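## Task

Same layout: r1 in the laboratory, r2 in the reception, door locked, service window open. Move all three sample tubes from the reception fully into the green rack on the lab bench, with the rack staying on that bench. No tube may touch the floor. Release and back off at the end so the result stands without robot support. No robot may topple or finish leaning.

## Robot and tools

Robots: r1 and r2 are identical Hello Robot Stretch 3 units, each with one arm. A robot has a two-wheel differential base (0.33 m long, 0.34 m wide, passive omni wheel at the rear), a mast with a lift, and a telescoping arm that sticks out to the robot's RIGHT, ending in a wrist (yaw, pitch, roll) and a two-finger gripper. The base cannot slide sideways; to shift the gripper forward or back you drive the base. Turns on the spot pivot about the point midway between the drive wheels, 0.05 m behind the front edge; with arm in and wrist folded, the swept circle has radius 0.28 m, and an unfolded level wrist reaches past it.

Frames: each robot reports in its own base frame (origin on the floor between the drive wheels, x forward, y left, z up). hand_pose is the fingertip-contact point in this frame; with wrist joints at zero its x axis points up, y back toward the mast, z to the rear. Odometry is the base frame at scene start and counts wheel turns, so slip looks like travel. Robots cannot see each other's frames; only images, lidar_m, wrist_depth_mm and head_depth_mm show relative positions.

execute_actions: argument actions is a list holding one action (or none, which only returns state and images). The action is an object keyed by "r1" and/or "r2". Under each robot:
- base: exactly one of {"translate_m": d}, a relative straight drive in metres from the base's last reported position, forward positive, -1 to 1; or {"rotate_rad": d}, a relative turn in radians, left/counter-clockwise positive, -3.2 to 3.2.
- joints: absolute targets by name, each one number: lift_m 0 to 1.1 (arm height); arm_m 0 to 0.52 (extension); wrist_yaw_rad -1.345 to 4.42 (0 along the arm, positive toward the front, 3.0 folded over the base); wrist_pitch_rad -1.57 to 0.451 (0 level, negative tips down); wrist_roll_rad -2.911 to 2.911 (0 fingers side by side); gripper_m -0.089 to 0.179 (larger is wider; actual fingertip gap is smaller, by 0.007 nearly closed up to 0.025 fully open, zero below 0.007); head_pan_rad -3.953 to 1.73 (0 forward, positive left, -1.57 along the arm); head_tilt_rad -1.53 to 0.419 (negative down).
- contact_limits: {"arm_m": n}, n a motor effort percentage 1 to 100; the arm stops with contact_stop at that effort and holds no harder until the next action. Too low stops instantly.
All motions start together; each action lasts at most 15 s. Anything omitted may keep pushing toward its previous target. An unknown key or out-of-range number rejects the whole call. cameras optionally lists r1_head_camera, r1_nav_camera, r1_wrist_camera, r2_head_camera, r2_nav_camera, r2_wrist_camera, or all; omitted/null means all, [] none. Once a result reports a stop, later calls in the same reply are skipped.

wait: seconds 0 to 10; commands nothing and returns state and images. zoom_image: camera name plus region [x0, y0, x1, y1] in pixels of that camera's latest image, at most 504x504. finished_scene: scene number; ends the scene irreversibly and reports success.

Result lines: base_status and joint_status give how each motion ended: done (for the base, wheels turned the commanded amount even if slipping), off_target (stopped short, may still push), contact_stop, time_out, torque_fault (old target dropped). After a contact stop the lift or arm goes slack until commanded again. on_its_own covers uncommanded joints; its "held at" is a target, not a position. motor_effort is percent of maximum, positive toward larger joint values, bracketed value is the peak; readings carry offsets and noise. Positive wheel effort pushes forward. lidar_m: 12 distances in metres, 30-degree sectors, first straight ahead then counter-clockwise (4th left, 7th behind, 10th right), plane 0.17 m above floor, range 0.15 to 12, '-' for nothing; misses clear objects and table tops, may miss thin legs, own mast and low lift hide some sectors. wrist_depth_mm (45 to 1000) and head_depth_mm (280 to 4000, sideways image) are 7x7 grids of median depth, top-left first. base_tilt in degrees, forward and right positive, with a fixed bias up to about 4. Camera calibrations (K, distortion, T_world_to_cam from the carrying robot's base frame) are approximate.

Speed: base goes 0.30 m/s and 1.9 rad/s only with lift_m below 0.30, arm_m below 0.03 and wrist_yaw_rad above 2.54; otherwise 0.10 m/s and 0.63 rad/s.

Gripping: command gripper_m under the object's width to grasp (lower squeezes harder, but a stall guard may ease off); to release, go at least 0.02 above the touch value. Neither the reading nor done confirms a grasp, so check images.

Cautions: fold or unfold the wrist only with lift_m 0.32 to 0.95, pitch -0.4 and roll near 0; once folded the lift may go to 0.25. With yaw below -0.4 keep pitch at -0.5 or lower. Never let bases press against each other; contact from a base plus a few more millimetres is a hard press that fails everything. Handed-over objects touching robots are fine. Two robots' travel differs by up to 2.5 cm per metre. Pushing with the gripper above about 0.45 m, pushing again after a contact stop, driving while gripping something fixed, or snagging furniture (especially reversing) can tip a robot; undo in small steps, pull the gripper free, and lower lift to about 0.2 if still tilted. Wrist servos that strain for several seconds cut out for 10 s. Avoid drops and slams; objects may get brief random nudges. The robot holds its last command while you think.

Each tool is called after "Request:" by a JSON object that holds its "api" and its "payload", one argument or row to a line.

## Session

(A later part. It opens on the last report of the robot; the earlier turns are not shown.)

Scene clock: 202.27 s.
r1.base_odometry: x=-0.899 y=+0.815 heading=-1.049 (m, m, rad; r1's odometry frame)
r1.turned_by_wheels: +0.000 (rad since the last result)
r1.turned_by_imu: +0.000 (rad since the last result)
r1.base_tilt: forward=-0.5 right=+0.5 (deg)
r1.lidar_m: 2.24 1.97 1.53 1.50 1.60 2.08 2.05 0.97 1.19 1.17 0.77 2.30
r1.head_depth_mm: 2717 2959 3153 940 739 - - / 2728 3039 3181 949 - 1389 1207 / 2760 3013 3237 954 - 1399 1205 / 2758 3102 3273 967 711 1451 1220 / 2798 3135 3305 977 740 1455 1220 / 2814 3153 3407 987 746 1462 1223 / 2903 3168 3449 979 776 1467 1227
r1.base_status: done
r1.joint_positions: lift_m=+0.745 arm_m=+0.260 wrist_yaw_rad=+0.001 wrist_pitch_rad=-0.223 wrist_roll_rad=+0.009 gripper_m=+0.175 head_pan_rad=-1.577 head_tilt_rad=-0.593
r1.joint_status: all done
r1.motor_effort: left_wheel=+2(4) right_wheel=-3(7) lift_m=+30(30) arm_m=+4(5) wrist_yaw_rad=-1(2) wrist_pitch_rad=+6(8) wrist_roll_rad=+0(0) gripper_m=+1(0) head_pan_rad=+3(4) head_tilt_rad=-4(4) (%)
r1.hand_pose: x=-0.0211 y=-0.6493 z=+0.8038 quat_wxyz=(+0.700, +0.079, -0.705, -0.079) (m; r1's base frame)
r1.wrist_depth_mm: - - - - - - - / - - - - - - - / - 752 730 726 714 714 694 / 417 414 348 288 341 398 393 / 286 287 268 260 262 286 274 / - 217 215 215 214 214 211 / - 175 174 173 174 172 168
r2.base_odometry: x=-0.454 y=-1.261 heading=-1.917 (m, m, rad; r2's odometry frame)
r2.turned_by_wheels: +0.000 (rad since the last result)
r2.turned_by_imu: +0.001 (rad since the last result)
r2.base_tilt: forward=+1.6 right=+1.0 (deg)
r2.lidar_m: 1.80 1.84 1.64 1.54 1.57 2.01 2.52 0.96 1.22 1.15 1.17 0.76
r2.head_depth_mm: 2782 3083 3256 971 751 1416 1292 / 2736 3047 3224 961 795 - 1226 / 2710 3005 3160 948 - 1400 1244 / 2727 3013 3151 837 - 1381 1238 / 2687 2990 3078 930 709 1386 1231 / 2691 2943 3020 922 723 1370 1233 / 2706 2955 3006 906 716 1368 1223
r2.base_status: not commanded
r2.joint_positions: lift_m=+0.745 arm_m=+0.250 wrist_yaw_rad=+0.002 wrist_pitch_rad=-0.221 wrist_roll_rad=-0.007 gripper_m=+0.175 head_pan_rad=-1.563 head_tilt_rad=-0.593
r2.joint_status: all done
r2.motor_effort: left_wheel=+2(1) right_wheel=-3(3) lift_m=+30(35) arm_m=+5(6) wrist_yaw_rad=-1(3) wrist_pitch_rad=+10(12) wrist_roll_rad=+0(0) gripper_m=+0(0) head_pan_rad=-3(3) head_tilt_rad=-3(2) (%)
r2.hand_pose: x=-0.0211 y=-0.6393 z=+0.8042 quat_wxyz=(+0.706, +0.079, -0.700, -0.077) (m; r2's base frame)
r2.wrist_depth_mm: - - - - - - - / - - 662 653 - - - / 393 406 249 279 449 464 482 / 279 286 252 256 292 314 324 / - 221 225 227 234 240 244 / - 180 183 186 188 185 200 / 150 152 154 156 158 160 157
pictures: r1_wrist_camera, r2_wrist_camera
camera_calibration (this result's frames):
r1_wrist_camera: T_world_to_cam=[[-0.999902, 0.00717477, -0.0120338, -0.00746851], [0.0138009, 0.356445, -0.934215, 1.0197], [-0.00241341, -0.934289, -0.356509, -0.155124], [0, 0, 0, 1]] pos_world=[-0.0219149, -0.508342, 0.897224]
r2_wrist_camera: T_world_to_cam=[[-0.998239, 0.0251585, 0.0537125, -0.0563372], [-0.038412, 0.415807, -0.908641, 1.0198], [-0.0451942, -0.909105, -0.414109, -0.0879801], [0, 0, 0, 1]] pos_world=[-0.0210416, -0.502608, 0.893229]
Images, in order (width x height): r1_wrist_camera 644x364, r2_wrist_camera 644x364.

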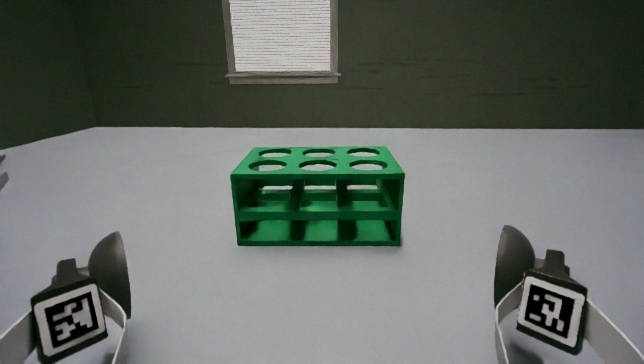

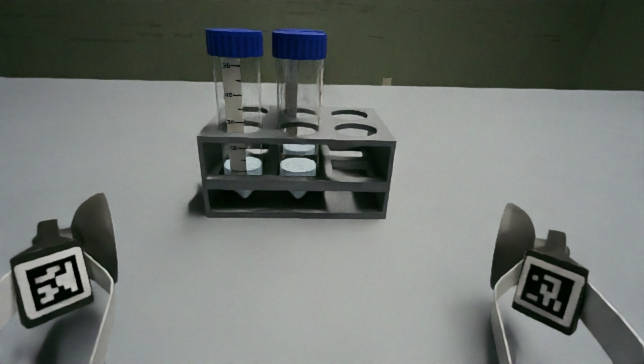

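Request:
{"api": "execute_actions", "payload": {
  "actions": [
    {"r1": {"joints": {"lift_m": 0.741, "arm_m": 0.40}}, "r2": {"base": {"translate_m": 0.007}, "joints": {"lift_m": 0.753, "arm_m": 0.378}}}
  ],
  "cameras": ["r1_wrist_camera", "r2_wrist_camera", "r1_head_camera", "r2_head_camera"]
}}

Scene clock: 219.70 s.
r1.base_odometry: x=-0.899 y=+0.815 heading=-1.049 (m, m, rad; r1's odometry frame)
r1.turned_by_wheels: +0.000 (rad since the last result)
r1.turned_by_imu: +0.000 (rad since the last result)
r1.base_tilt: forward=-0.6 right=+0.5 (deg)
r1.lidar_m: 2.25 1.97 1.53 1.50 1.60 2.08 2.05 0.97 1.19 1.17 0.77 2.29
r1.head_depth_mm: 2715 2988 3119 939 742 - - / 2716 3030 3202 995 692 1383 1200 / 2725 3007 3212 1055 702 1435 1216 / 2781 3126 3250 1014 737 1454 1217 / 2816 3115 3383 974 741 1465 1219 / 2830 3170 3354 984 745 1461 1225 / 2853 3200 3442 988 775 1470 1223
r1.base_status: not commanded
r1.joint_positions: lift_m=+0.741 arm_m=+0.400 wrist_yaw_rad=+0.001 wrist_pitch_rad=-0.222 wrist_roll_rad=+0.009 gripper_m=+0.175 head_pan_rad=-1.577 head_tilt_rad=-0.593
r1.joint_status: all done
r1.motor_effort: left_wheel=+2(3) right_wheel=-3(3) lift_m=+30(33) arm_m=+4(4) wrist_yaw_rad=-1(1) wrist_pitch_rad=+6(6) wrist_roll_rad=+0(0) gripper_m=-1(1) head_pan_rad=+4(4) head_tilt_rad=-4(4) (%)
r1.hand_pose: x=-0.0211 y=-0.7893 z=+0.7998 quat_wxyz=(+0.700, +0.079, -0.705, -0.079) (m; r1's base frame)
r1.wrist_depth_mm: - - - - - - - / - - - - - - - / - - - - - - - / 403 399 398 390 387 385 384 / 277 276 158 157 156 276 264 / - 117 118 118 117 117 204 / - 126 135 142 139 155 163
r2.base_odometry: x=-0.457 y=-1.267 heading=-1.917 (m, m, rad; r2's odometry frame)
r2.turned_by_wheels: +0.000 (rad since the last result)
r2.turned_by_imu: +0.001 (rad since the last result)
r2.base_tilt: forward=+1.6 right=+1.1 (deg)
r2.lidar_m: 1.80 1.83 1.64 1.54 1.57 2.00 2.52 0.97 1.22 1.15 1.17 0.75
r2.head_depth_mm: 2760 3086 3269 968 754 1429 - / 2743 3034 3258 997 - - 1252 / 2738 3043 3183 1031 709 1394 1246 / 2722 2990 3103 845 711 1383 1240 / 2738 2995 3054 933 731 1388 1227 / 2663 2979 3037 917 721 1386 1227 / 2663 2953 2996 909 716 1366 1221
r2.base_status: done
r2.joint_positions: lift_m=+0.753 arm_m=+0.378 wrist_yaw_rad=+0.001 wrist_pitch_rad=-0.221 wrist_roll_rad=-0.007 gripper_m=+0.175 head_pan_rad=-1.563 head_tilt_rad=-0.593
r2.joint_status: all done
r2.motor_effort: left_wheel=+2(4) right_wheel=-2(5) lift_m=+39(42) arm_m=+5(5) wrist_yaw_rad=-1(1) wrist_pitch_rad=+10(10) wrist_roll_rad=+0(0) gripper_m=+0(0) head_pan_rad=-3(3) head_tilt_rad=-2(2) (%)
r2.hand_pose: x=-0.0211 y=-0.7673 z=+0.8119 quat_wxyz=(+0.706, +0.079, -0.700, -0.077) (m; r2's base frame)
r2.wrist_depth_mm: - - - - - - - / - 557 - 110 - - - / 414 101 377 101 474 485 507 / 297 285 189 186 306 331 341 / - 134 143 152 155 253 258 / - 117 119 122 142 120 210 / 158 130 131 130 130 163 165
pictures: r1_head_camera (sideways: a quarter turn clockwise sets it upright), r1_wrist_camera, r2_head_camera (sideways: a quarter turn clockwise sets it upright), r2_wrist_camera
camera_calibration (this result's frames):
r1_head_camera: T_world_to_cam=[[0.0116455, 0.570728, -0.821057, 1.08966], [0.99948, 0.0180529, 0.0267249, -0.0381204], [0.0300751, -0.820941, -0.570221, 0.699129], [0, 0, 0, 1]] pos_world=[0.00438458, -0.047266, 1.29435]
r1_wrist_camera: T_world_to_cam=[[-0.999902, 0.00721296, -0.0120351, -0.00649026], [0.0138154, 0.356336, -0.934256, 1.06584], [-0.00245022, -0.93433, -0.3564, -0.287467], [0, 0, 0, 1]] pos_world=[-0.021919, -0.648338, 0.893233]
r2_head_camera: T_world_to_cam=[[-0.0607556, 0.568278, -0.820591, 1.08352], [0.997727, 0.0105571, -0.0665595, 0.0825652], [-0.0291612, -0.822769, -0.567627, 0.693304], [0, 0, 0, 1]] pos_world=[0.00366976, -0.0461805, 1.28816]
r2_wrist_camera: T_world_to_cam=[[-0.998238, 0.0252351, 0.0537088, -0.0534872], [-0.0383831, 0.415679, -0.908701, 1.08], [-0.0452568, -0.909161, -0.413978, -0.201297], [0, 0, 0, 1]] pos_world=[-0.021049, -0.630598, 0.900941]
Images, in order (width x height): r1_head_camera 896x504, r1_wrist_camera 644x364, r2_head_camera 896x504, r2_wrist_camera 644x364.

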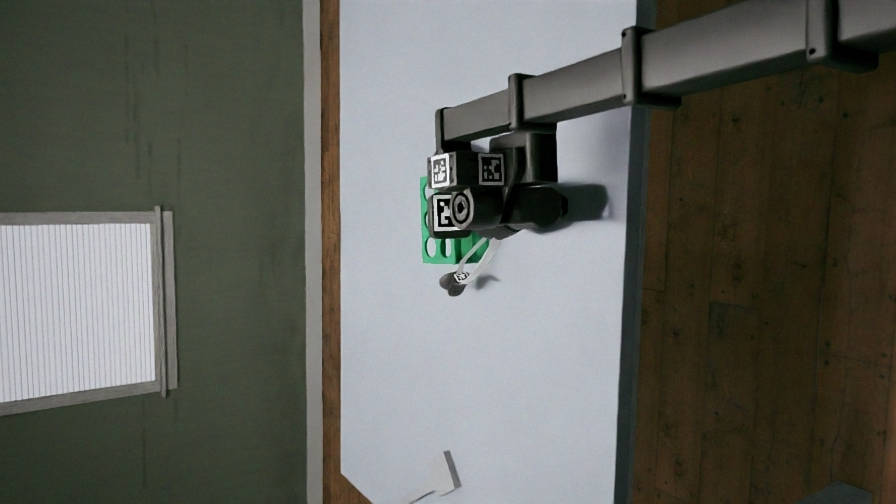

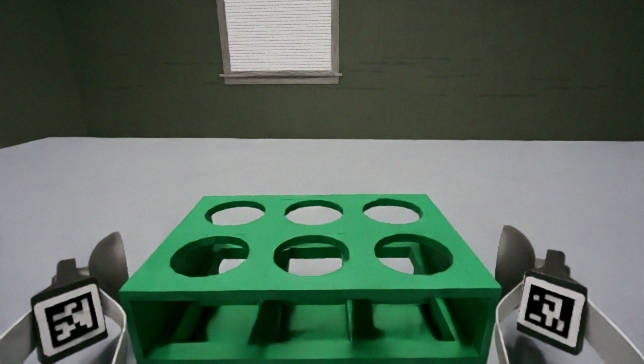

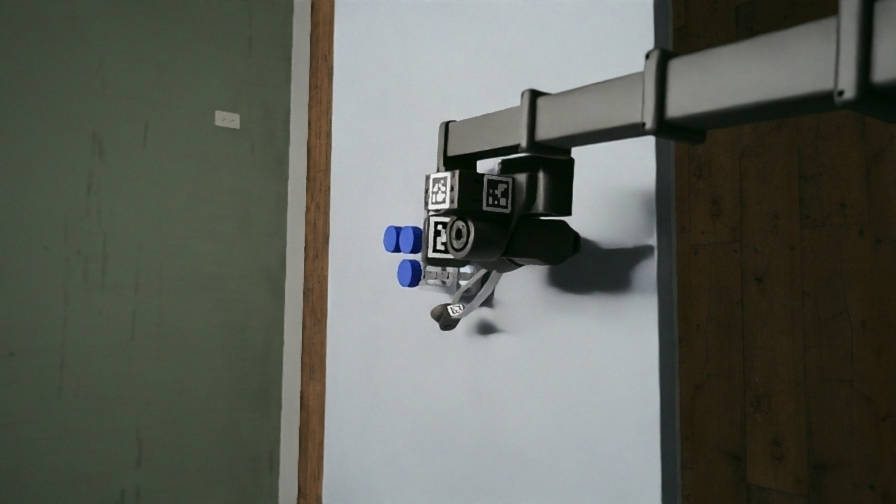

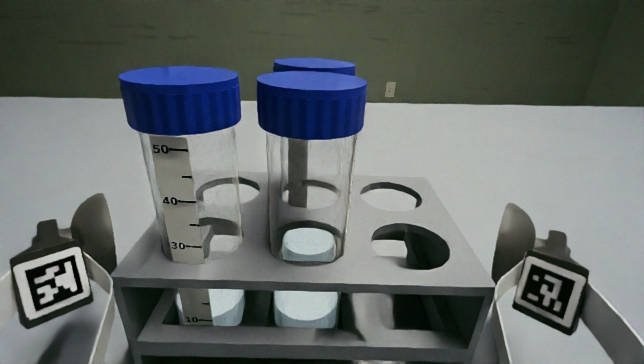

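Request:
{"api": "execute_actions", "payload": {
  "actions": [
    {"r1": {"joints": {"gripper_m": 0.10}}, "r2": {"joints": {"gripper_m": 0.10}}}
  ],
  "cameras": ["r1_wrist_camera", "r2_wrist_camera"]
}}

Scene clock: 230.23 s.
r1.base_odometry: x=-0.899 y=+0.815 heading=-1.049 (m, m, rad; r1's odometry frame)
r1.turned_by_wheels: +0.000 (rad since the last result)
r1.turned_by_imu: +0.000 (rad since the last result)
r1.base_tilt: forward=-0.7 right=+0.5 (deg)
r1.lidar_m: 2.25 1.97 1.53 1.50 1.60 2.08 2.05 0.97 1.19 1.17 0.77 2.29
r1.head_depth_mm: 2688 2988 3165 942 743 - - / 2740 2953 3232 994 694 1396 1204 / 2743 3036 3238 1052 705 1436 1207 / 2765 3106 3293 1019 734 1442 1214 / 2813 3146 3295 980 740 1453 1214 / 2815 3113 3390 983 750 1475 1224 / 2861 3169 3369 981 777 1476 1233
r1.base_status: not commanded
r1.joint_positions: lift_m=+0.741 arm_m=+0.400 wrist_yaw_rad=+0.001 wrist_pitch_rad=-0.222 wrist_roll_rad=+0.009 gripper_m=+0.101 head_pan_rad=-1.577 head_tilt_rad=-0.593
r1.joint_status: all done
r1.motor_effort: left_wheel=+2(2) right_wheel=-3(3) lift_m=+30(30) arm_m=+4(4) wrist_yaw_rad=-1(1) wrist_pitch_rad=+6(6) wrist_roll_rad=+0(0) gripper_m=-19(95) head_pan_rad=+3(4) head_tilt_rad=-3(4) (%)
r1.hand_pose: x=-0.0211 y=-0.7894 z=+0.7998 quat_wxyz=(+0.700, +0.079, -0.705, -0.079) (m; r1's base frame)
r1.wrist_depth_mm: - - - - - - - / - - - - - - - / - - - - - - - / 404 398 396 392 390 384 380 / 278 276 158 167 160 268 266 / 210 126 154 160 167 132 205 / - 152 151 140 139 160 166
r2.base_odometry: x=-0.457 y=-1.267 heading=-1.917 (m, m, rad; r2's odometry frame)
r2.turned_by_wheels: +0.000 (rad since the last result)
r2.turned_by_imu: +0.001 (rad since the last result)
r2.base_tilt: forward=+1.7 right=+1.1 (deg)
r2.lidar_m: 1.80 1.83 1.64 1.54 1.57 2.00 2.52 0.97 1.22 1.15 1.17 0.75
r2.head_depth_mm: 2755 3058 3265 970 752 1427 - / 2777 3047 3222 995 - - 1258 / 2740 3031 3190 1035 707 1397 1252 / 2695 3004 3115 834 711 1392 1243 / 2716 3008 3047 930 728 1383 1231 / 2685 2938 3046 919 723 1369 1227 / 2675 2963 3031 908 715 1372 1218
r2.base_status: not commanded
r2.joint_positions: lift_m=+0.753 arm_m=+0.378 wrist_yaw_rad=+0.001 wrist_pitch_rad=-0.221 wrist_roll_rad=-0.007 gripper_m=+0.101 head_pan_rad=-1.563 head_tilt_rad=-0.593
r2.joint_status: all done
r2.motor_effort: left_wheel=+2(1) right_wheel=-3(3) lift_m=+39(39) arm_m=+5(5) wrist_yaw_rad=-1(1) wrist_pitch_rad=+10(10) wrist_roll_rad=+0(0) gripper_m=-16(91) head_pan_rad=-2(2) head_tilt_rad=-2(3) (%)
r2.hand_pose: x=-0.0211 y=-0.7674 z=+0.8120 quat_wxyz=(+0.706, +0.079, -0.700, -0.077) (m; r2's base frame)
r2.wrist_depth_mm: - - - - - - - / - - 115 113 - - - / 417 399 374 387 474 495 514 / 296 301 167 190 305 333 339 / 234 134 130 146 155 264 256 / - 145 147 150 151 - 206 / 159 155 149 150 151 168 171
pictures: r1_wrist_camera, r2_wrist_camera
camera_calibration (this result's frames):
r1_wrist_camera: T_world_to_cam=[[-0.999901, 0.0072367, -0.0120372, -0.00647536], [0.0138254, 0.356163, -0.934322, 1.06581], [-0.00247421, -0.934396, -0.356227, -0.28767], [0, 0, 0, 1]] pos_world=[-0.0219217, -0.64835, 0.893252]
r2_wrist_camera: T_world_to_cam=[[-0.998238, 0.0252421, 0.0537047, -0.0534795], [-0.0383812, 0.415585, -0.908744, 1.08], [-0.0452575, -0.909204, -0.413884, -0.201422], [0, 0, 0, 1]] pos_world=[-0.0210492, -0.630616, 0.900953]
Images, in order (width x height): r1_wrist_camera 644x364, r2_wrist_camera 644x364.

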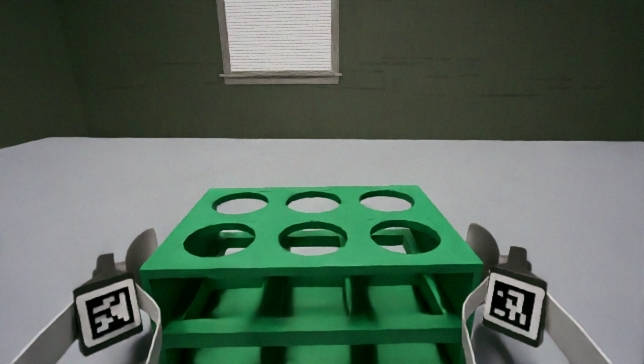

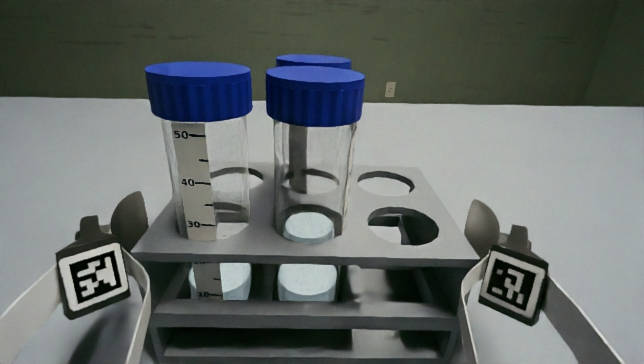

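Request:
{"api": "execute_actions", "payload": {
  "actions": [
    {"r1": {"joints": {"lift_m": 0.765, "head_pan_rad": -1.3, "head_tilt_rad": -0.55}}, "r2": {"base": {"translate_m": -0.30}, "joints": {"arm_m": 0.44, "head_pan_rad": -1.9, "head_tilt_rad": -0.6}}}
  ],
  "cameras": ["r1_wrist_camera", "r2_wrist_camera", "r1_head_camera", "r2_head_camera"]
}}

Scene clock: 261.00 s.
r1.base_odometry: x=-0.899 y=+0.815 heading=-1.049 (m, m, rad; r1's odometry frame)
r1.turned_by_wheels: +0.000 (rad since the last result)
r1.turned_by_imu: +0.000 (rad since the last result)
r1.base_tilt: forward=-0.6 right=+0.6 (deg)
r1.lidar_m: 2.25 1.97 1.53 1.50 1.60 2.08 2.05 0.97 1.19 1.17 0.77 2.29
r1.head_depth_mm: 2666 2920 3195 1104 699 1346 1221 / 2741 3033 3272 1055 752 1389 1223 / 2850 3091 3410 1018 757 1433 1231 / 2907 3231 3551 1029 765 1491 1233 / 3128 3376 3652 1028 800 1499 1244 / 3219 3529 3728 1046 842 1460 1216 / 3058 3141 3255 2568 884 1432 1257
r1.base_status: not commanded
r1.joint_positions: lift_m=+0.765 arm_m=+0.400 wrist_yaw_rad=+0.001 wrist_pitch_rad=-0.231 wrist_roll_rad=+0.009 gripper_m=+0.101 head_pan_rad=-1.307 head_tilt_rad=-0.557
r1.joint_status: all done
r1.motor_effort: left_wheel=+2(2) right_wheel=-3(3) lift_m=+37(40) arm_m=+4(3) wrist_yaw_rad=-1(1) wrist_pitch_rad=+9(9) wrist_roll_rad=+0(0) gripper_m=-21(20) head_pan_rad=+4(20) head_tilt_rad=+4(10) (%)
r1.hand_pose: x=-0.0211 y=-0.7886 z=+0.8213 quat_wxyz=(+0.700, +0.082, -0.705, -0.082) (m; r1's base frame)
r1.wrist_depth_mm: - - - - - - - / - - - - - - - / - - - - - - - / 461 453 451 448 441 437 435 / 320 317 163 162 161 328 307 / 243 126 163 169 170 132 237 / - 144 136 146 146 187 192
r2.base_odometry: x=-0.355 y=-0.985 heading=-1.916 (m, m, rad; r2's odometry frame)
r2.turned_by_wheels: +0.000 (rad since the last result)
r2.turned_by_imu: +0.001 (rad since the last result)
r2.base_tilt: forward=+1.7 right=+1.0 (deg)
r2.lidar_m: 2.10 2.13 1.61 1.52 1.54 1.96 2.22 2.27 0.74 1.17 1.19 1.00
r2.head_depth_mm: 2870 3051 3092 2361 924 1490 1260 / 3186 3487 3228 961 859 1131 1225 / 3086 3403 3154 950 796 1503 - / 3011 3247 1304 939 777 - 1209 / 2879 3100 1284 970 707 1448 1234 / 2759 3056 1265 - 720 1398 1226 / 2659 2936 2994 841 713 1362 1216
r2.base_status: done
r2.joint_positions: lift_m=+0.753 arm_m=+0.440 wrist_yaw_rad=+0.001 wrist_pitch_rad=-0.220 wrist_roll_rad=-0.007 gripper_m=+0.101 head_pan_rad=-1.893 head_tilt_rad=-0.593
r2.joint_status: all done
r2.motor_effort: left_wheel=+2(3) right_wheel=-3(8) lift_m=+39(40) arm_m=+5(6) wrist_yaw_rad=+0(1) wrist_pitch_rad=+10(10) wrist_roll_rad=+0(0) gripper_m=-15(15) head_pan_rad=-3(20) head_tilt_rad=-2(2) (%)
r2.hand_pose: x=-0.0211 y=-0.8294 z=+0.8121 quat_wxyz=(+0.706, +0.079, -0.700, -0.077) (m; r2's base frame)
r2.wrist_depth_mm: - - - - - - - / - - 116 112 - - - / 420 394 380 383 470 494 509 / 296 301 167 189 304 336 342 / 235 134 130 146 155 264 257 / - 146 148 151 151 - 206 / 159 155 149 150 151 168 172
pictures: r1_head_camera (sideways: a quarter turn clockwise sets it upright), r1_wrist_camera, r2_head_camera (sideways: a quarter turn clockwise sets it upright), r2_wrist_camera
camera_calibration (this result's frames):
r1_head_camera: T_world_to_cam=[[-0.133118, 0.524299, -0.841065, 1.11663], [0.958256, 0.284742, 0.0258343, -0.0367106], [0.253031, -0.802516, -0.540317, 0.658864], [0, 0, 0, 1]] pos_world=[0.0171087, -0.0462446, 1.2961]
r1_wrist_camera: T_world_to_cam=[[-0.999902, 0.00734669, -0.0119558, -0.0062031], [0.0138121, 0.36483, -0.930972, 1.08969], [-0.00247775, -0.931045, -0.364895, -0.26955], [0, 0, 0, 1]] pos_world=[-0.0219214, -0.648471, 0.916043]
r2_head_camera: T_world_to_cam=[[0.126547, 0.557331, -0.82059, 1.08237], [0.947381, -0.313112, -0.0665595, 0.0828723], [-0.294032, -0.768989, -0.567628, 0.69492], [0, 0, 0, 1]] pos_world=[-0.0111542, -0.042905, 1.28816]
r2_wrist_camera: T_world_to_cam=[[-0.998238, 0.0252777, 0.0536872, -0.0518781], [-0.0383821, 0.414951, -0.909034, 1.10566], [-0.0452558, -0.909493, -0.41325, -0.258525], [0, 0, 0, 1]] pos_world=[-0.021049, -0.692608, 0.901028]
Images, in order (width x height): r1_head_camera 896x504, r1_wrist_camera 644x364, r2_head_camera 896x504, r2_wrist_camera 644x364.

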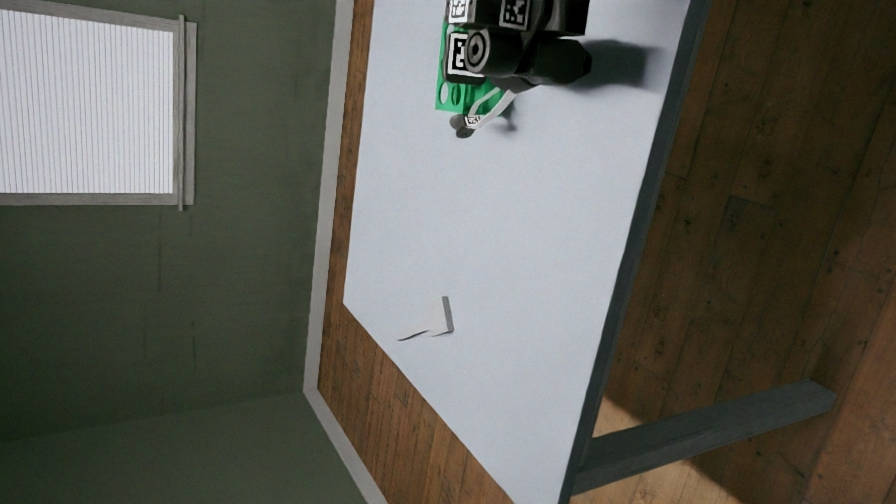

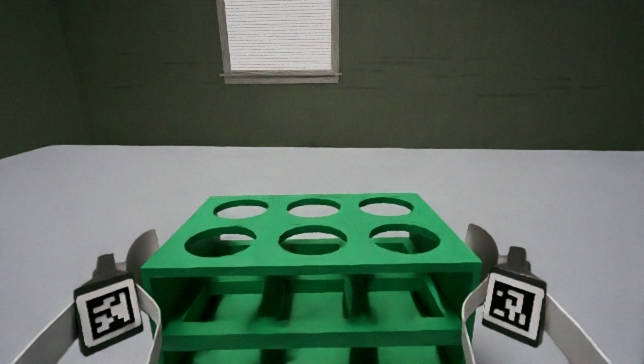

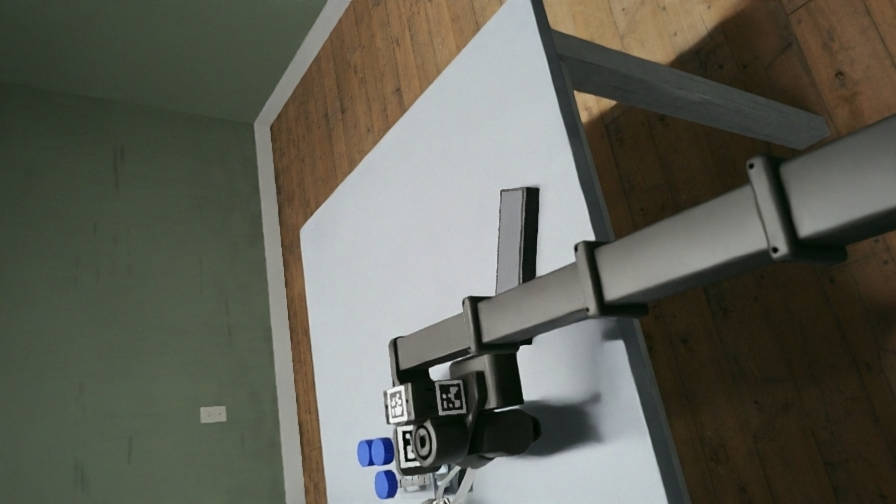

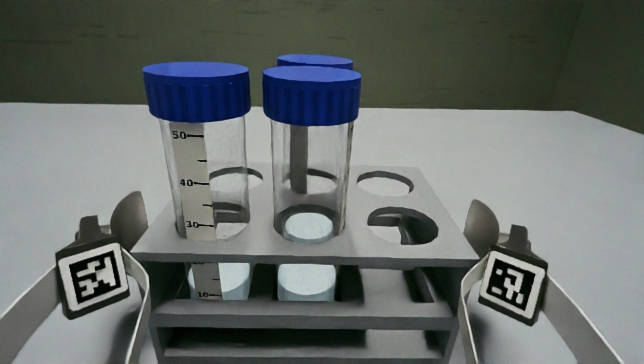

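Request:
{"api": "execute_actions", "payload": {
  "actions": [
    {"r1": {"base": {"translate_m": 0.44}, "joints": {"arm_m": 0.28, "head_pan_rad": -1.57, "head_tilt_rad": -0.6}}, "r2": {"base": {"translate_m": -0.38}, "joints": {"head_pan_rad": -2.83, "head_tilt_rad": -0.25}}}
  ],
  "cameras": ["r1_wrist_camera", "r2_wrist_camera", "r1_head_camera", "r2_head_camera", "r2_nav_camera"]
}}

Scene clock: 302.97 s.
r1.base_odometry: x=-0.680 y=+0.434 heading=-1.049 (m, m, rad; r1's odometry frame)
r1.turned_by_wheels: +0.000 (rad since the last result)
r1.turned_by_imu: -0.001 (rad since the last result)
r1.base_tilt: forward=-0.6 right=+0.5 (deg)
r1.lidar_m: 1.81 1.91 1.49 1.46 1.56 2.28 2.49 1.38 1.23 0.58 2.38 1.84
r1.head_depth_mm: 2720 3026 3210 939 749 - 1174 / 2745 3021 3261 988 - 1433 1201 / 2752 3111 3301 982 - 1432 1213 / 2822 3121 3404 1011 762 1379 1165 / 2832 3126 3414 2390 824 1414 1227 / 2836 3218 3462 2435 1816 1464 1222 / 2897 3282 3509 2426 1853 1470 1238
r1.base_status: done
r1.joint_positions: lift_m=+0.765 arm_m=+0.280 wrist_yaw_rad=+0.001 wrist_pitch_rad=-0.233 wrist_roll_rad=+0.009 gripper_m=+0.101 head_pan_rad=-1.563 head_tilt_rad=-0.593
r1.joint_status: all done
r1.motor_effort: left_wheel=+2(6) right_wheel=-3(5) lift_m=+37(37) arm_m=-3(4) wrist_yaw_rad=-1(1) wrist_pitch_rad=+9(9) wrist_roll_rad=+0(0) gripper_m=-20(19) head_pan_rad=-2(18) head_tilt_rad=-4(11) (%)
r1.hand_pose: x=-0.0212 y=-0.6690 z=+0.8211 quat_wxyz=(+0.700, +0.082, -0.705, -0.082) (m; r1's base frame)
r1.wrist_depth_mm: - - - - - - - / - - - - - - - / - - - - - - - / - - 493 447 442 439 435 / - - 163 162 161 328 307 / - 126 163 169 170 132 238 / - 145 135 145 146 188 193
r2.base_odometry: x=-0.226 y=-0.627 heading=-1.916 (m, m, rad; r2's odometry frame)
r2.turned_by_wheels: +0.000 (rad since the last result)
r2.turned_by_imu: +0.001 (rad since the last result)
r2.base_tilt: forward=+1.7 right=+1.0 (deg)
r2.lidar_m: 2.48 2.31 1.58 1.45 1.49 1.94 1.84 1.87 2.43 0.57 1.22 1.35
r2.head_depth_mm: 1550 1613 1691 1765 1837 1902 1637 / 1580 1640 1720 1807 1902 1966 1617 / 1611 1682 1777 1842 1941 1979 1603 / 1647 1732 1807 1898 1981 2034 1588 / 1658 1777 1865 1939 2037 2028 1587 / 1536 - - 1996 2093 2020 1576 / 1569 - - 2043 2141 2001 1565
r2.base_status: done
r2.joint_positions: lift_m=+0.753 arm_m=+0.440 wrist_yaw_rad=+0.001 wrist_pitch_rad=-0.220 wrist_roll_rad=-0.007 gripper_m=+0.101 head_pan_rad=-2.823 head_tilt_rad=-0.260
r2.joint_status: all done
r2.motor_effort: left_wheel=+2(2) right_wheel=-3(9) lift_m=+39(39) arm_m=+5(5) wrist_yaw_rad=-1(1) wrist_pitch_rad=+10(9) wrist_roll_rad=+0(0) gripper_m=-16(15) head_pan_rad=-2(31) head_tilt_rad=+4(22) (%)
r2.hand_pose: x=-0.0211 y=-0.8294 z=+0.8121 quat_wxyz=(+0.706, +0.079, -0.700, -0.077) (m; r2's base frame)
r2.wrist_depth_mm: - - - - - - - / - - 117 112 - - - / 414 392 383 382 - - - / 297 299 167 190 307 - - / 236 134 130 146 155 - - / - 146 148 151 151 - - / 159 155 149 150 151 169 -
pictures: r1_head_camera (sideways: a quarter turn clockwise sets it upright), r1_wrist_camera, r2_head_camera (sideways: a quarter turn clockwise sets it upright), r2_nav_camera (sideways: a quarter turn counterclockwise sets it upright), r2_wrist_camera
camera_calibration (this result's frames):
r1_head_camera: T_world_to_cam=[[0.00360589, 0.570407, -0.821354, 1.09009], [0.999126, 0.0321481, 0.0267123, -0.0381018], [0.0416419, -0.820733, -0.569793, 0.698502], [0, 0, 0, 1]] pos_world=[0.00505078, -0.0472894, 1.29437]
r1_wrist_camera: T_world_to_cam=[[-0.999901, 0.00739871, -0.0119469, -0.00706715], [0.0138254, 0.365772, -0.930602, 1.04615], [-0.00251541, -0.930675, -0.365839, -0.157254], [0, 0, 0, 1]] pos_world=[-0.0219255, -0.528954, 0.915938]
r2_head_camera: T_world_to_cam=[[0.238613, 0.13809, -0.961246, 1.2652], [0.294585, -0.95349, -0.0638504, 0.0833558], [-0.925356, -0.267933, -0.268195, 0.309125], [0, 0, 0, 1]] pos_world=[-0.0403975, -0.0124078, 1.30439]
r2_nav_camera: T_world_to_cam=[[-0.248711, -0.0653716, 0.966369, -1.21518], [-0.285884, 0.958224, -0.00875628, 0.0707783], [-0.925426, -0.278447, -0.257009, 0.292176], [0, 0, 0, 1]] pos_world=[-0.0116055, -0.0659037, 1.25002]
r2_wrist_camera: T_world_to_cam=[[-0.998238, 0.0252774, 0.0536875, -0.0518785], [-0.0383826, 0.41495, -0.909034, 1.10566], [-0.0452557, -0.909493, -0.413248, -0.258526], [0, 0, 0, 1]] pos_world=[-0.0210489, -0.692608, 0.901028]
Images, in order (width x height): r1_head_camera 896x504, r1_wrist_camera 644x364, r2_head_camera 896x504, r2_nav_camera 672x504, r2_wrist_camera 644x364.

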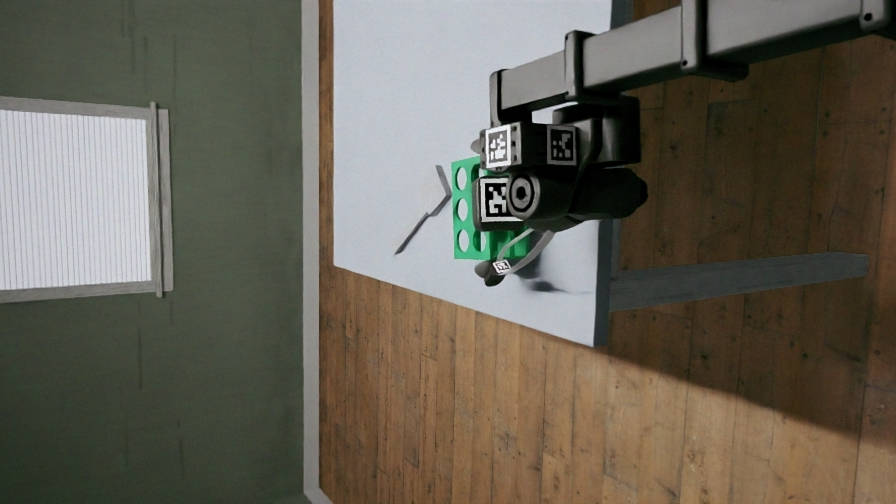

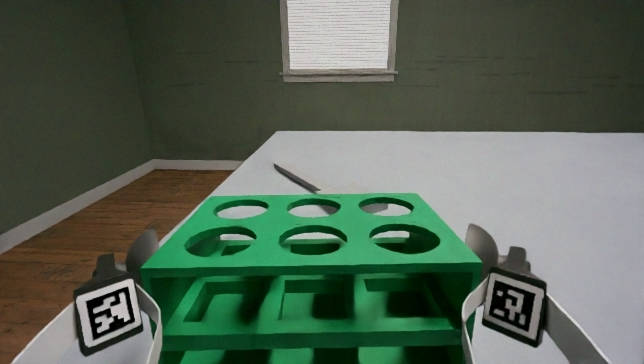

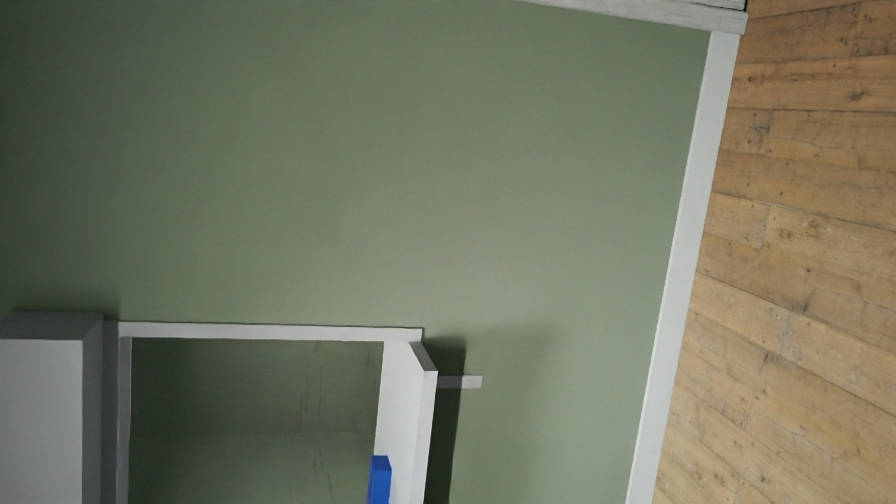

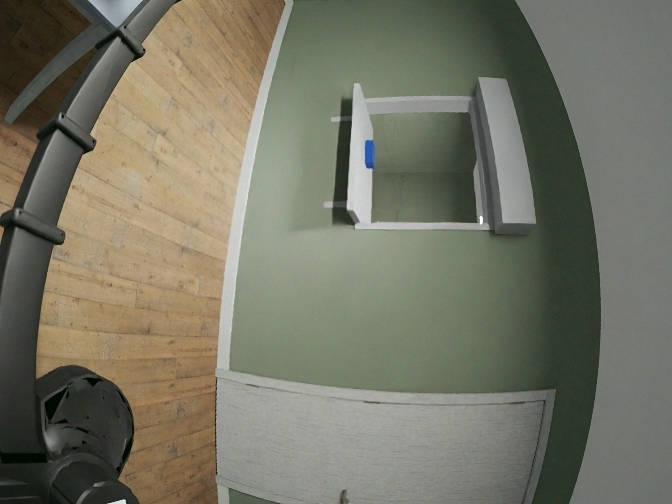

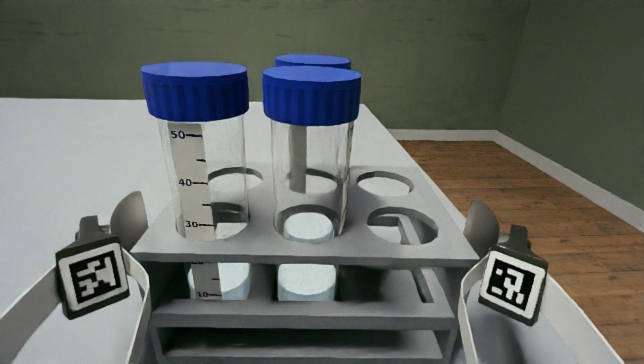

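Request:
{"api": "execute_actions", "payload": {
  "actions": []
}}

Scene clock: 315.20 s.
r1.base_odometry: x=-0.680 y=+0.434 heading=-1.049 (m, m, rad; r1's odometry frame)
r1.turned_by_wheels: +0.000 (rad since the last result)
r1.turned_by_imu: +0.000 (rad since the last result)
r1.base_tilt: forward=-0.6 right=+0.6 (deg)
r1.lidar_m: 1.81 1.91 1.49 1.46 1.55 2.28 2.49 1.38 1.23 0.57 2.38 1.84
r1.head_depth_mm: 2721 2993 3175 938 747 - 1174 / 2779 3047 3297 991 - 1438 1202 / 2762 3100 3265 982 - 1440 1216 / 2828 3123 3380 1010 763 1373 1160 / 2829 3194 3362 2383 827 1426 1224 / 2866 3188 3394 2402 1817 1454 1231 / 2925 3264 3494 2430 1848 1469 1226
r1.base_status: done
r1.joint_positions: lift_m=+0.765 arm_m=+0.280 wrist_yaw_rad=+0.001 wrist_pitch_rad=-0.233 wrist_roll_rad=+0.009 gripper_m=+0.101 head_pan_rad=-1.563 head_tilt_rad=-0.593
r1.joint_status: all done
r1.motor_effort: left_wheel=+2(6) right_wheel=-3(5) lift_m=+36(37) arm_m=-3(4) wrist_yaw_rad=-1(1) wrist_pitch_rad=+9(9) wrist_roll_rad=+0(0) gripper_m=-19(19) head_pan_rad=-2(18) head_tilt_rad=-4(11) (%)
r1.hand_pose: x=-0.0212 y=-0.6690 z=+0.8211 quat_wxyz=(+0.700, +0.082, -0.705, -0.082) (m; r1's base frame)
r1.wrist_depth_mm: - - - - - - - / - - - - - - - / - - - - - - - / - - 493 445 440 436 436 / - - 163 162 161 329 306 / - 126 164 169 170 132 237 / - 145 135 146 146 187 193
r2.base_odometry: x=-0.226 y=-0.627 heading=-1.916 (m, m, rad; r2's odometry frame)
r2.turned_by_wheels: +0.000 (rad since the last result)
r2.turned_by_imu: +0.001 (rad since the last result)
r2.base_tilt: forward=+1.6 right=+1.0 (deg)
r2.lidar_m: 2.48 2.30 1.59 1.46 1.49 1.95 1.84 1.88 2.42 0.57 1.23 1.35
r2.head_depth_mm: 1542 1616 1692 1750 1830 1896 1636 / 1593 1645 1705 1815 1895 1954 1623 / 1604 1683 1762 1847 1932 1995 1609 / 1657 1731 1786 1892 1985 2035 1590 / 1663 1781 1841 1936 2038 2018 1589 / 1533 - - 2011 2114 2018 1568 / 1583 - - 2032 2136 2006 1558
r2.base_status: done
r2.joint_positions: lift_m=+0.753 arm_m=+0.440 wrist_yaw_rad=+0.001 wrist_pitch_rad=-0.220 wrist_roll_rad=-0.007 gripper_m=+0.101 head_pan_rad=-2.823 head_tilt_rad=-0.260
r2.joint_status: all done
r2.motor_effort: left_wheel=+2(2) right_wheel=-3(9) lift_m=+40(39) arm_m=+5(5) wrist_yaw_rad=-2(1) wrist_pitch_rad=+10(9) wrist_roll_rad=+0(0) gripper_m=-15(15) head_pan_rad=-3(31) head_tilt_rad=+4(22) (%)
r2.hand_pose: x=-0.0211 y=-0.8294 z=+0.8121 quat_wxyz=(+0.706, +0.079, -0.700, -0.077) (m; r2's base frame)
r2.wrist_depth_mm: - - - - - - - / - - 117 112 - - - / 412 394 382 383 - - - / 295 299 167 188 308 - - / 233 134 130 146 155 - - / - 147 148 150 151 - - / 159 156 149 150 151 169 -
pictures: r1_head_camera (sideways: a quarter turn clockwise sets it upright), r1_nav_camera (sideways: a quarter turn counterclockwise sets it upright), r1_wrist_camera, r2_head_camera (sideways: a quarter turn clockwise sets it upright), r2_nav_camera (sideways: a quarter turn counterclockwise sets it upright), r2_wrist_camera
camera_calibration (this result's frames):
r1_head_camera: T_world_to_cam=[[0.00360583, 0.570407, -0.821354, 1.09009], [0.999126, 0.0321482, 0.0267123, -0.0381018], [0.041642, -0.820733, -0.569793, 0.698502], [0, 0, 0, 1]] pos_world=[0.00505079, -0.0472894, 1.29437]
r1_nav_camera: T_world_to_cam=[[0.0286808, -0.554865, 0.831446, -1.04103], [-0.999298, -0.0359674, 0.0104681, 0.0505078], [0.0240966, -0.831163, -0.555507, 0.682722], [0, 0, 0, 1]] pos_world=[0.0638787, -0.00836015, 1.24429]
r1_wrist_camera: T_world_to_cam=[[-0.999901, 0.00739928, -0.0119469, -0.00706691], [0.0138256, 0.365772, -0.930602, 1.04615], [-0.00251595, -0.930675, -0.365838, -0.157254], [0, 0, 0, 1]] pos_world=[-0.0219255, -0.528954, 0.915938]
r2_head_camera: T_world_to_cam=[[0.238613, 0.13809, -0.961247, 1.2652], [0.294585, -0.95349, -0.0638504, 0.0833558], [-0.925356, -0.267933, -0.268194, 0.309124], [0, 0, 0, 1]] pos_world=[-0.0403975, -0.0124078, 1.30439]
r2_nav_camera: T_world_to_cam=[[-0.248711, -0.0653715, 0.966369, -1.21518], [-0.285884, 0.958224, -0.00875628, 0.0707783], [-0.925426, -0.278447, -0.257009, 0.292176], [0, 0, 0, 1]] pos_world=[-0.0116055, -0.0659037, 1.25002]
r2_wrist_camera: T_world_to_cam=[[-0.998238, 0.0252776, 0.0536874, -0.0518783], [-0.0383824, 0.41495, -0.909034, 1.10566], [-0.0452557, -0.909493, -0.413248, -0.258526], [0, 0, 0, 1]] pos_world=[-0.021049, -0.692608, 0.901028]
Images, in order (width x height): r1_head_camera 896x504, r1_nav_camera 672x504, r1_wrist_camera 644x364, r2_head_camera 896x504, r2_nav_camera 672x504, r2_wrist_camera 644x364.

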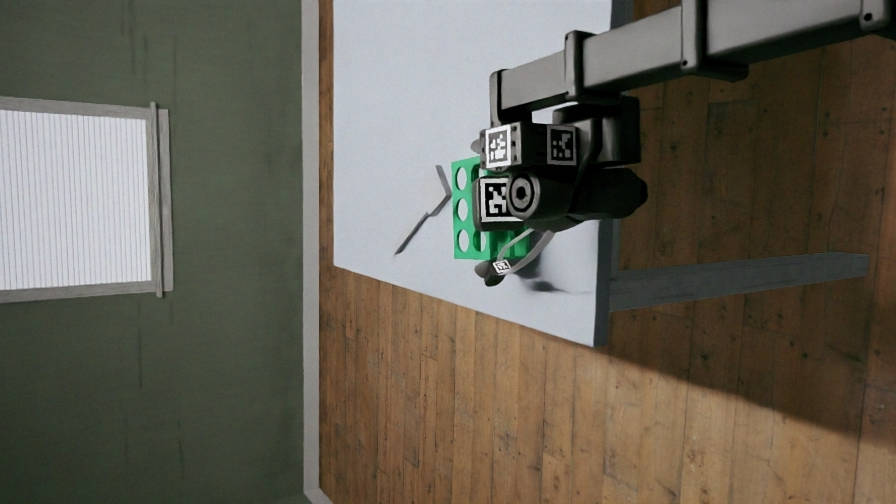

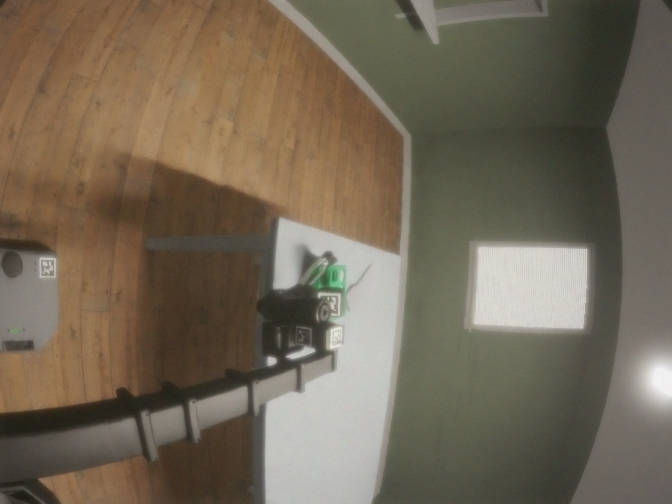

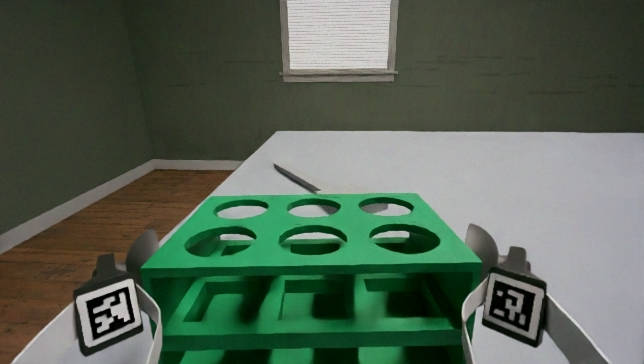

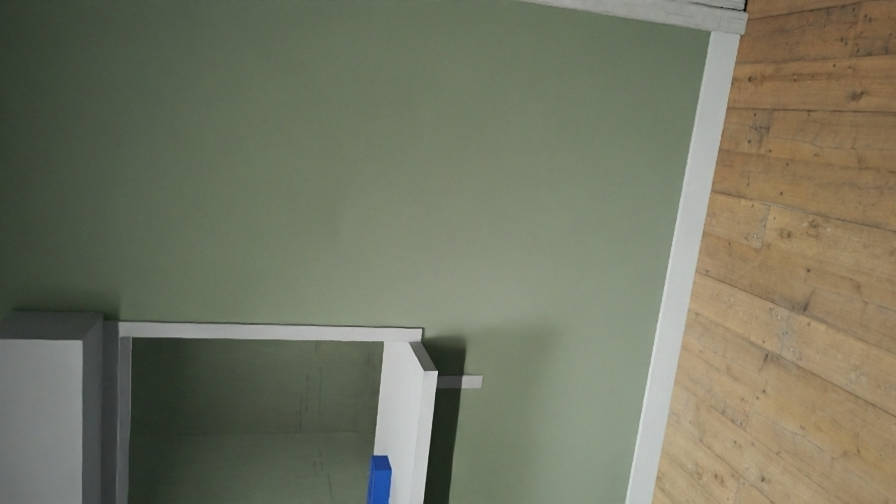

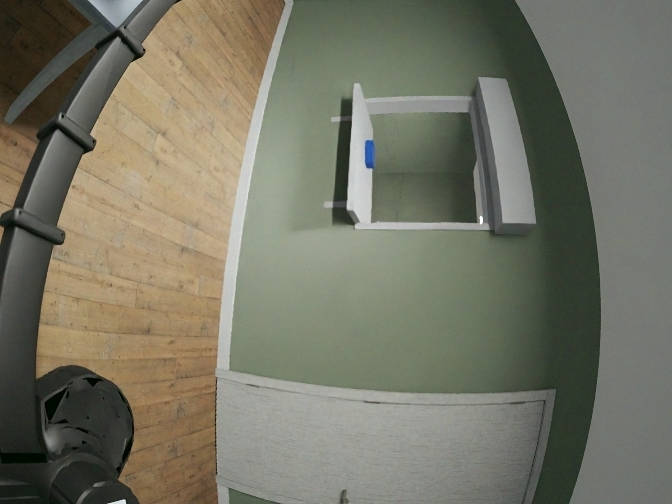

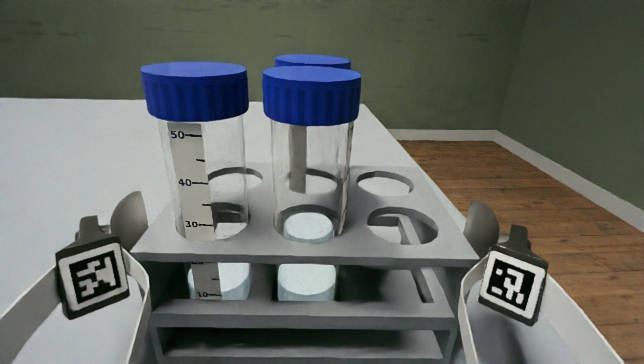

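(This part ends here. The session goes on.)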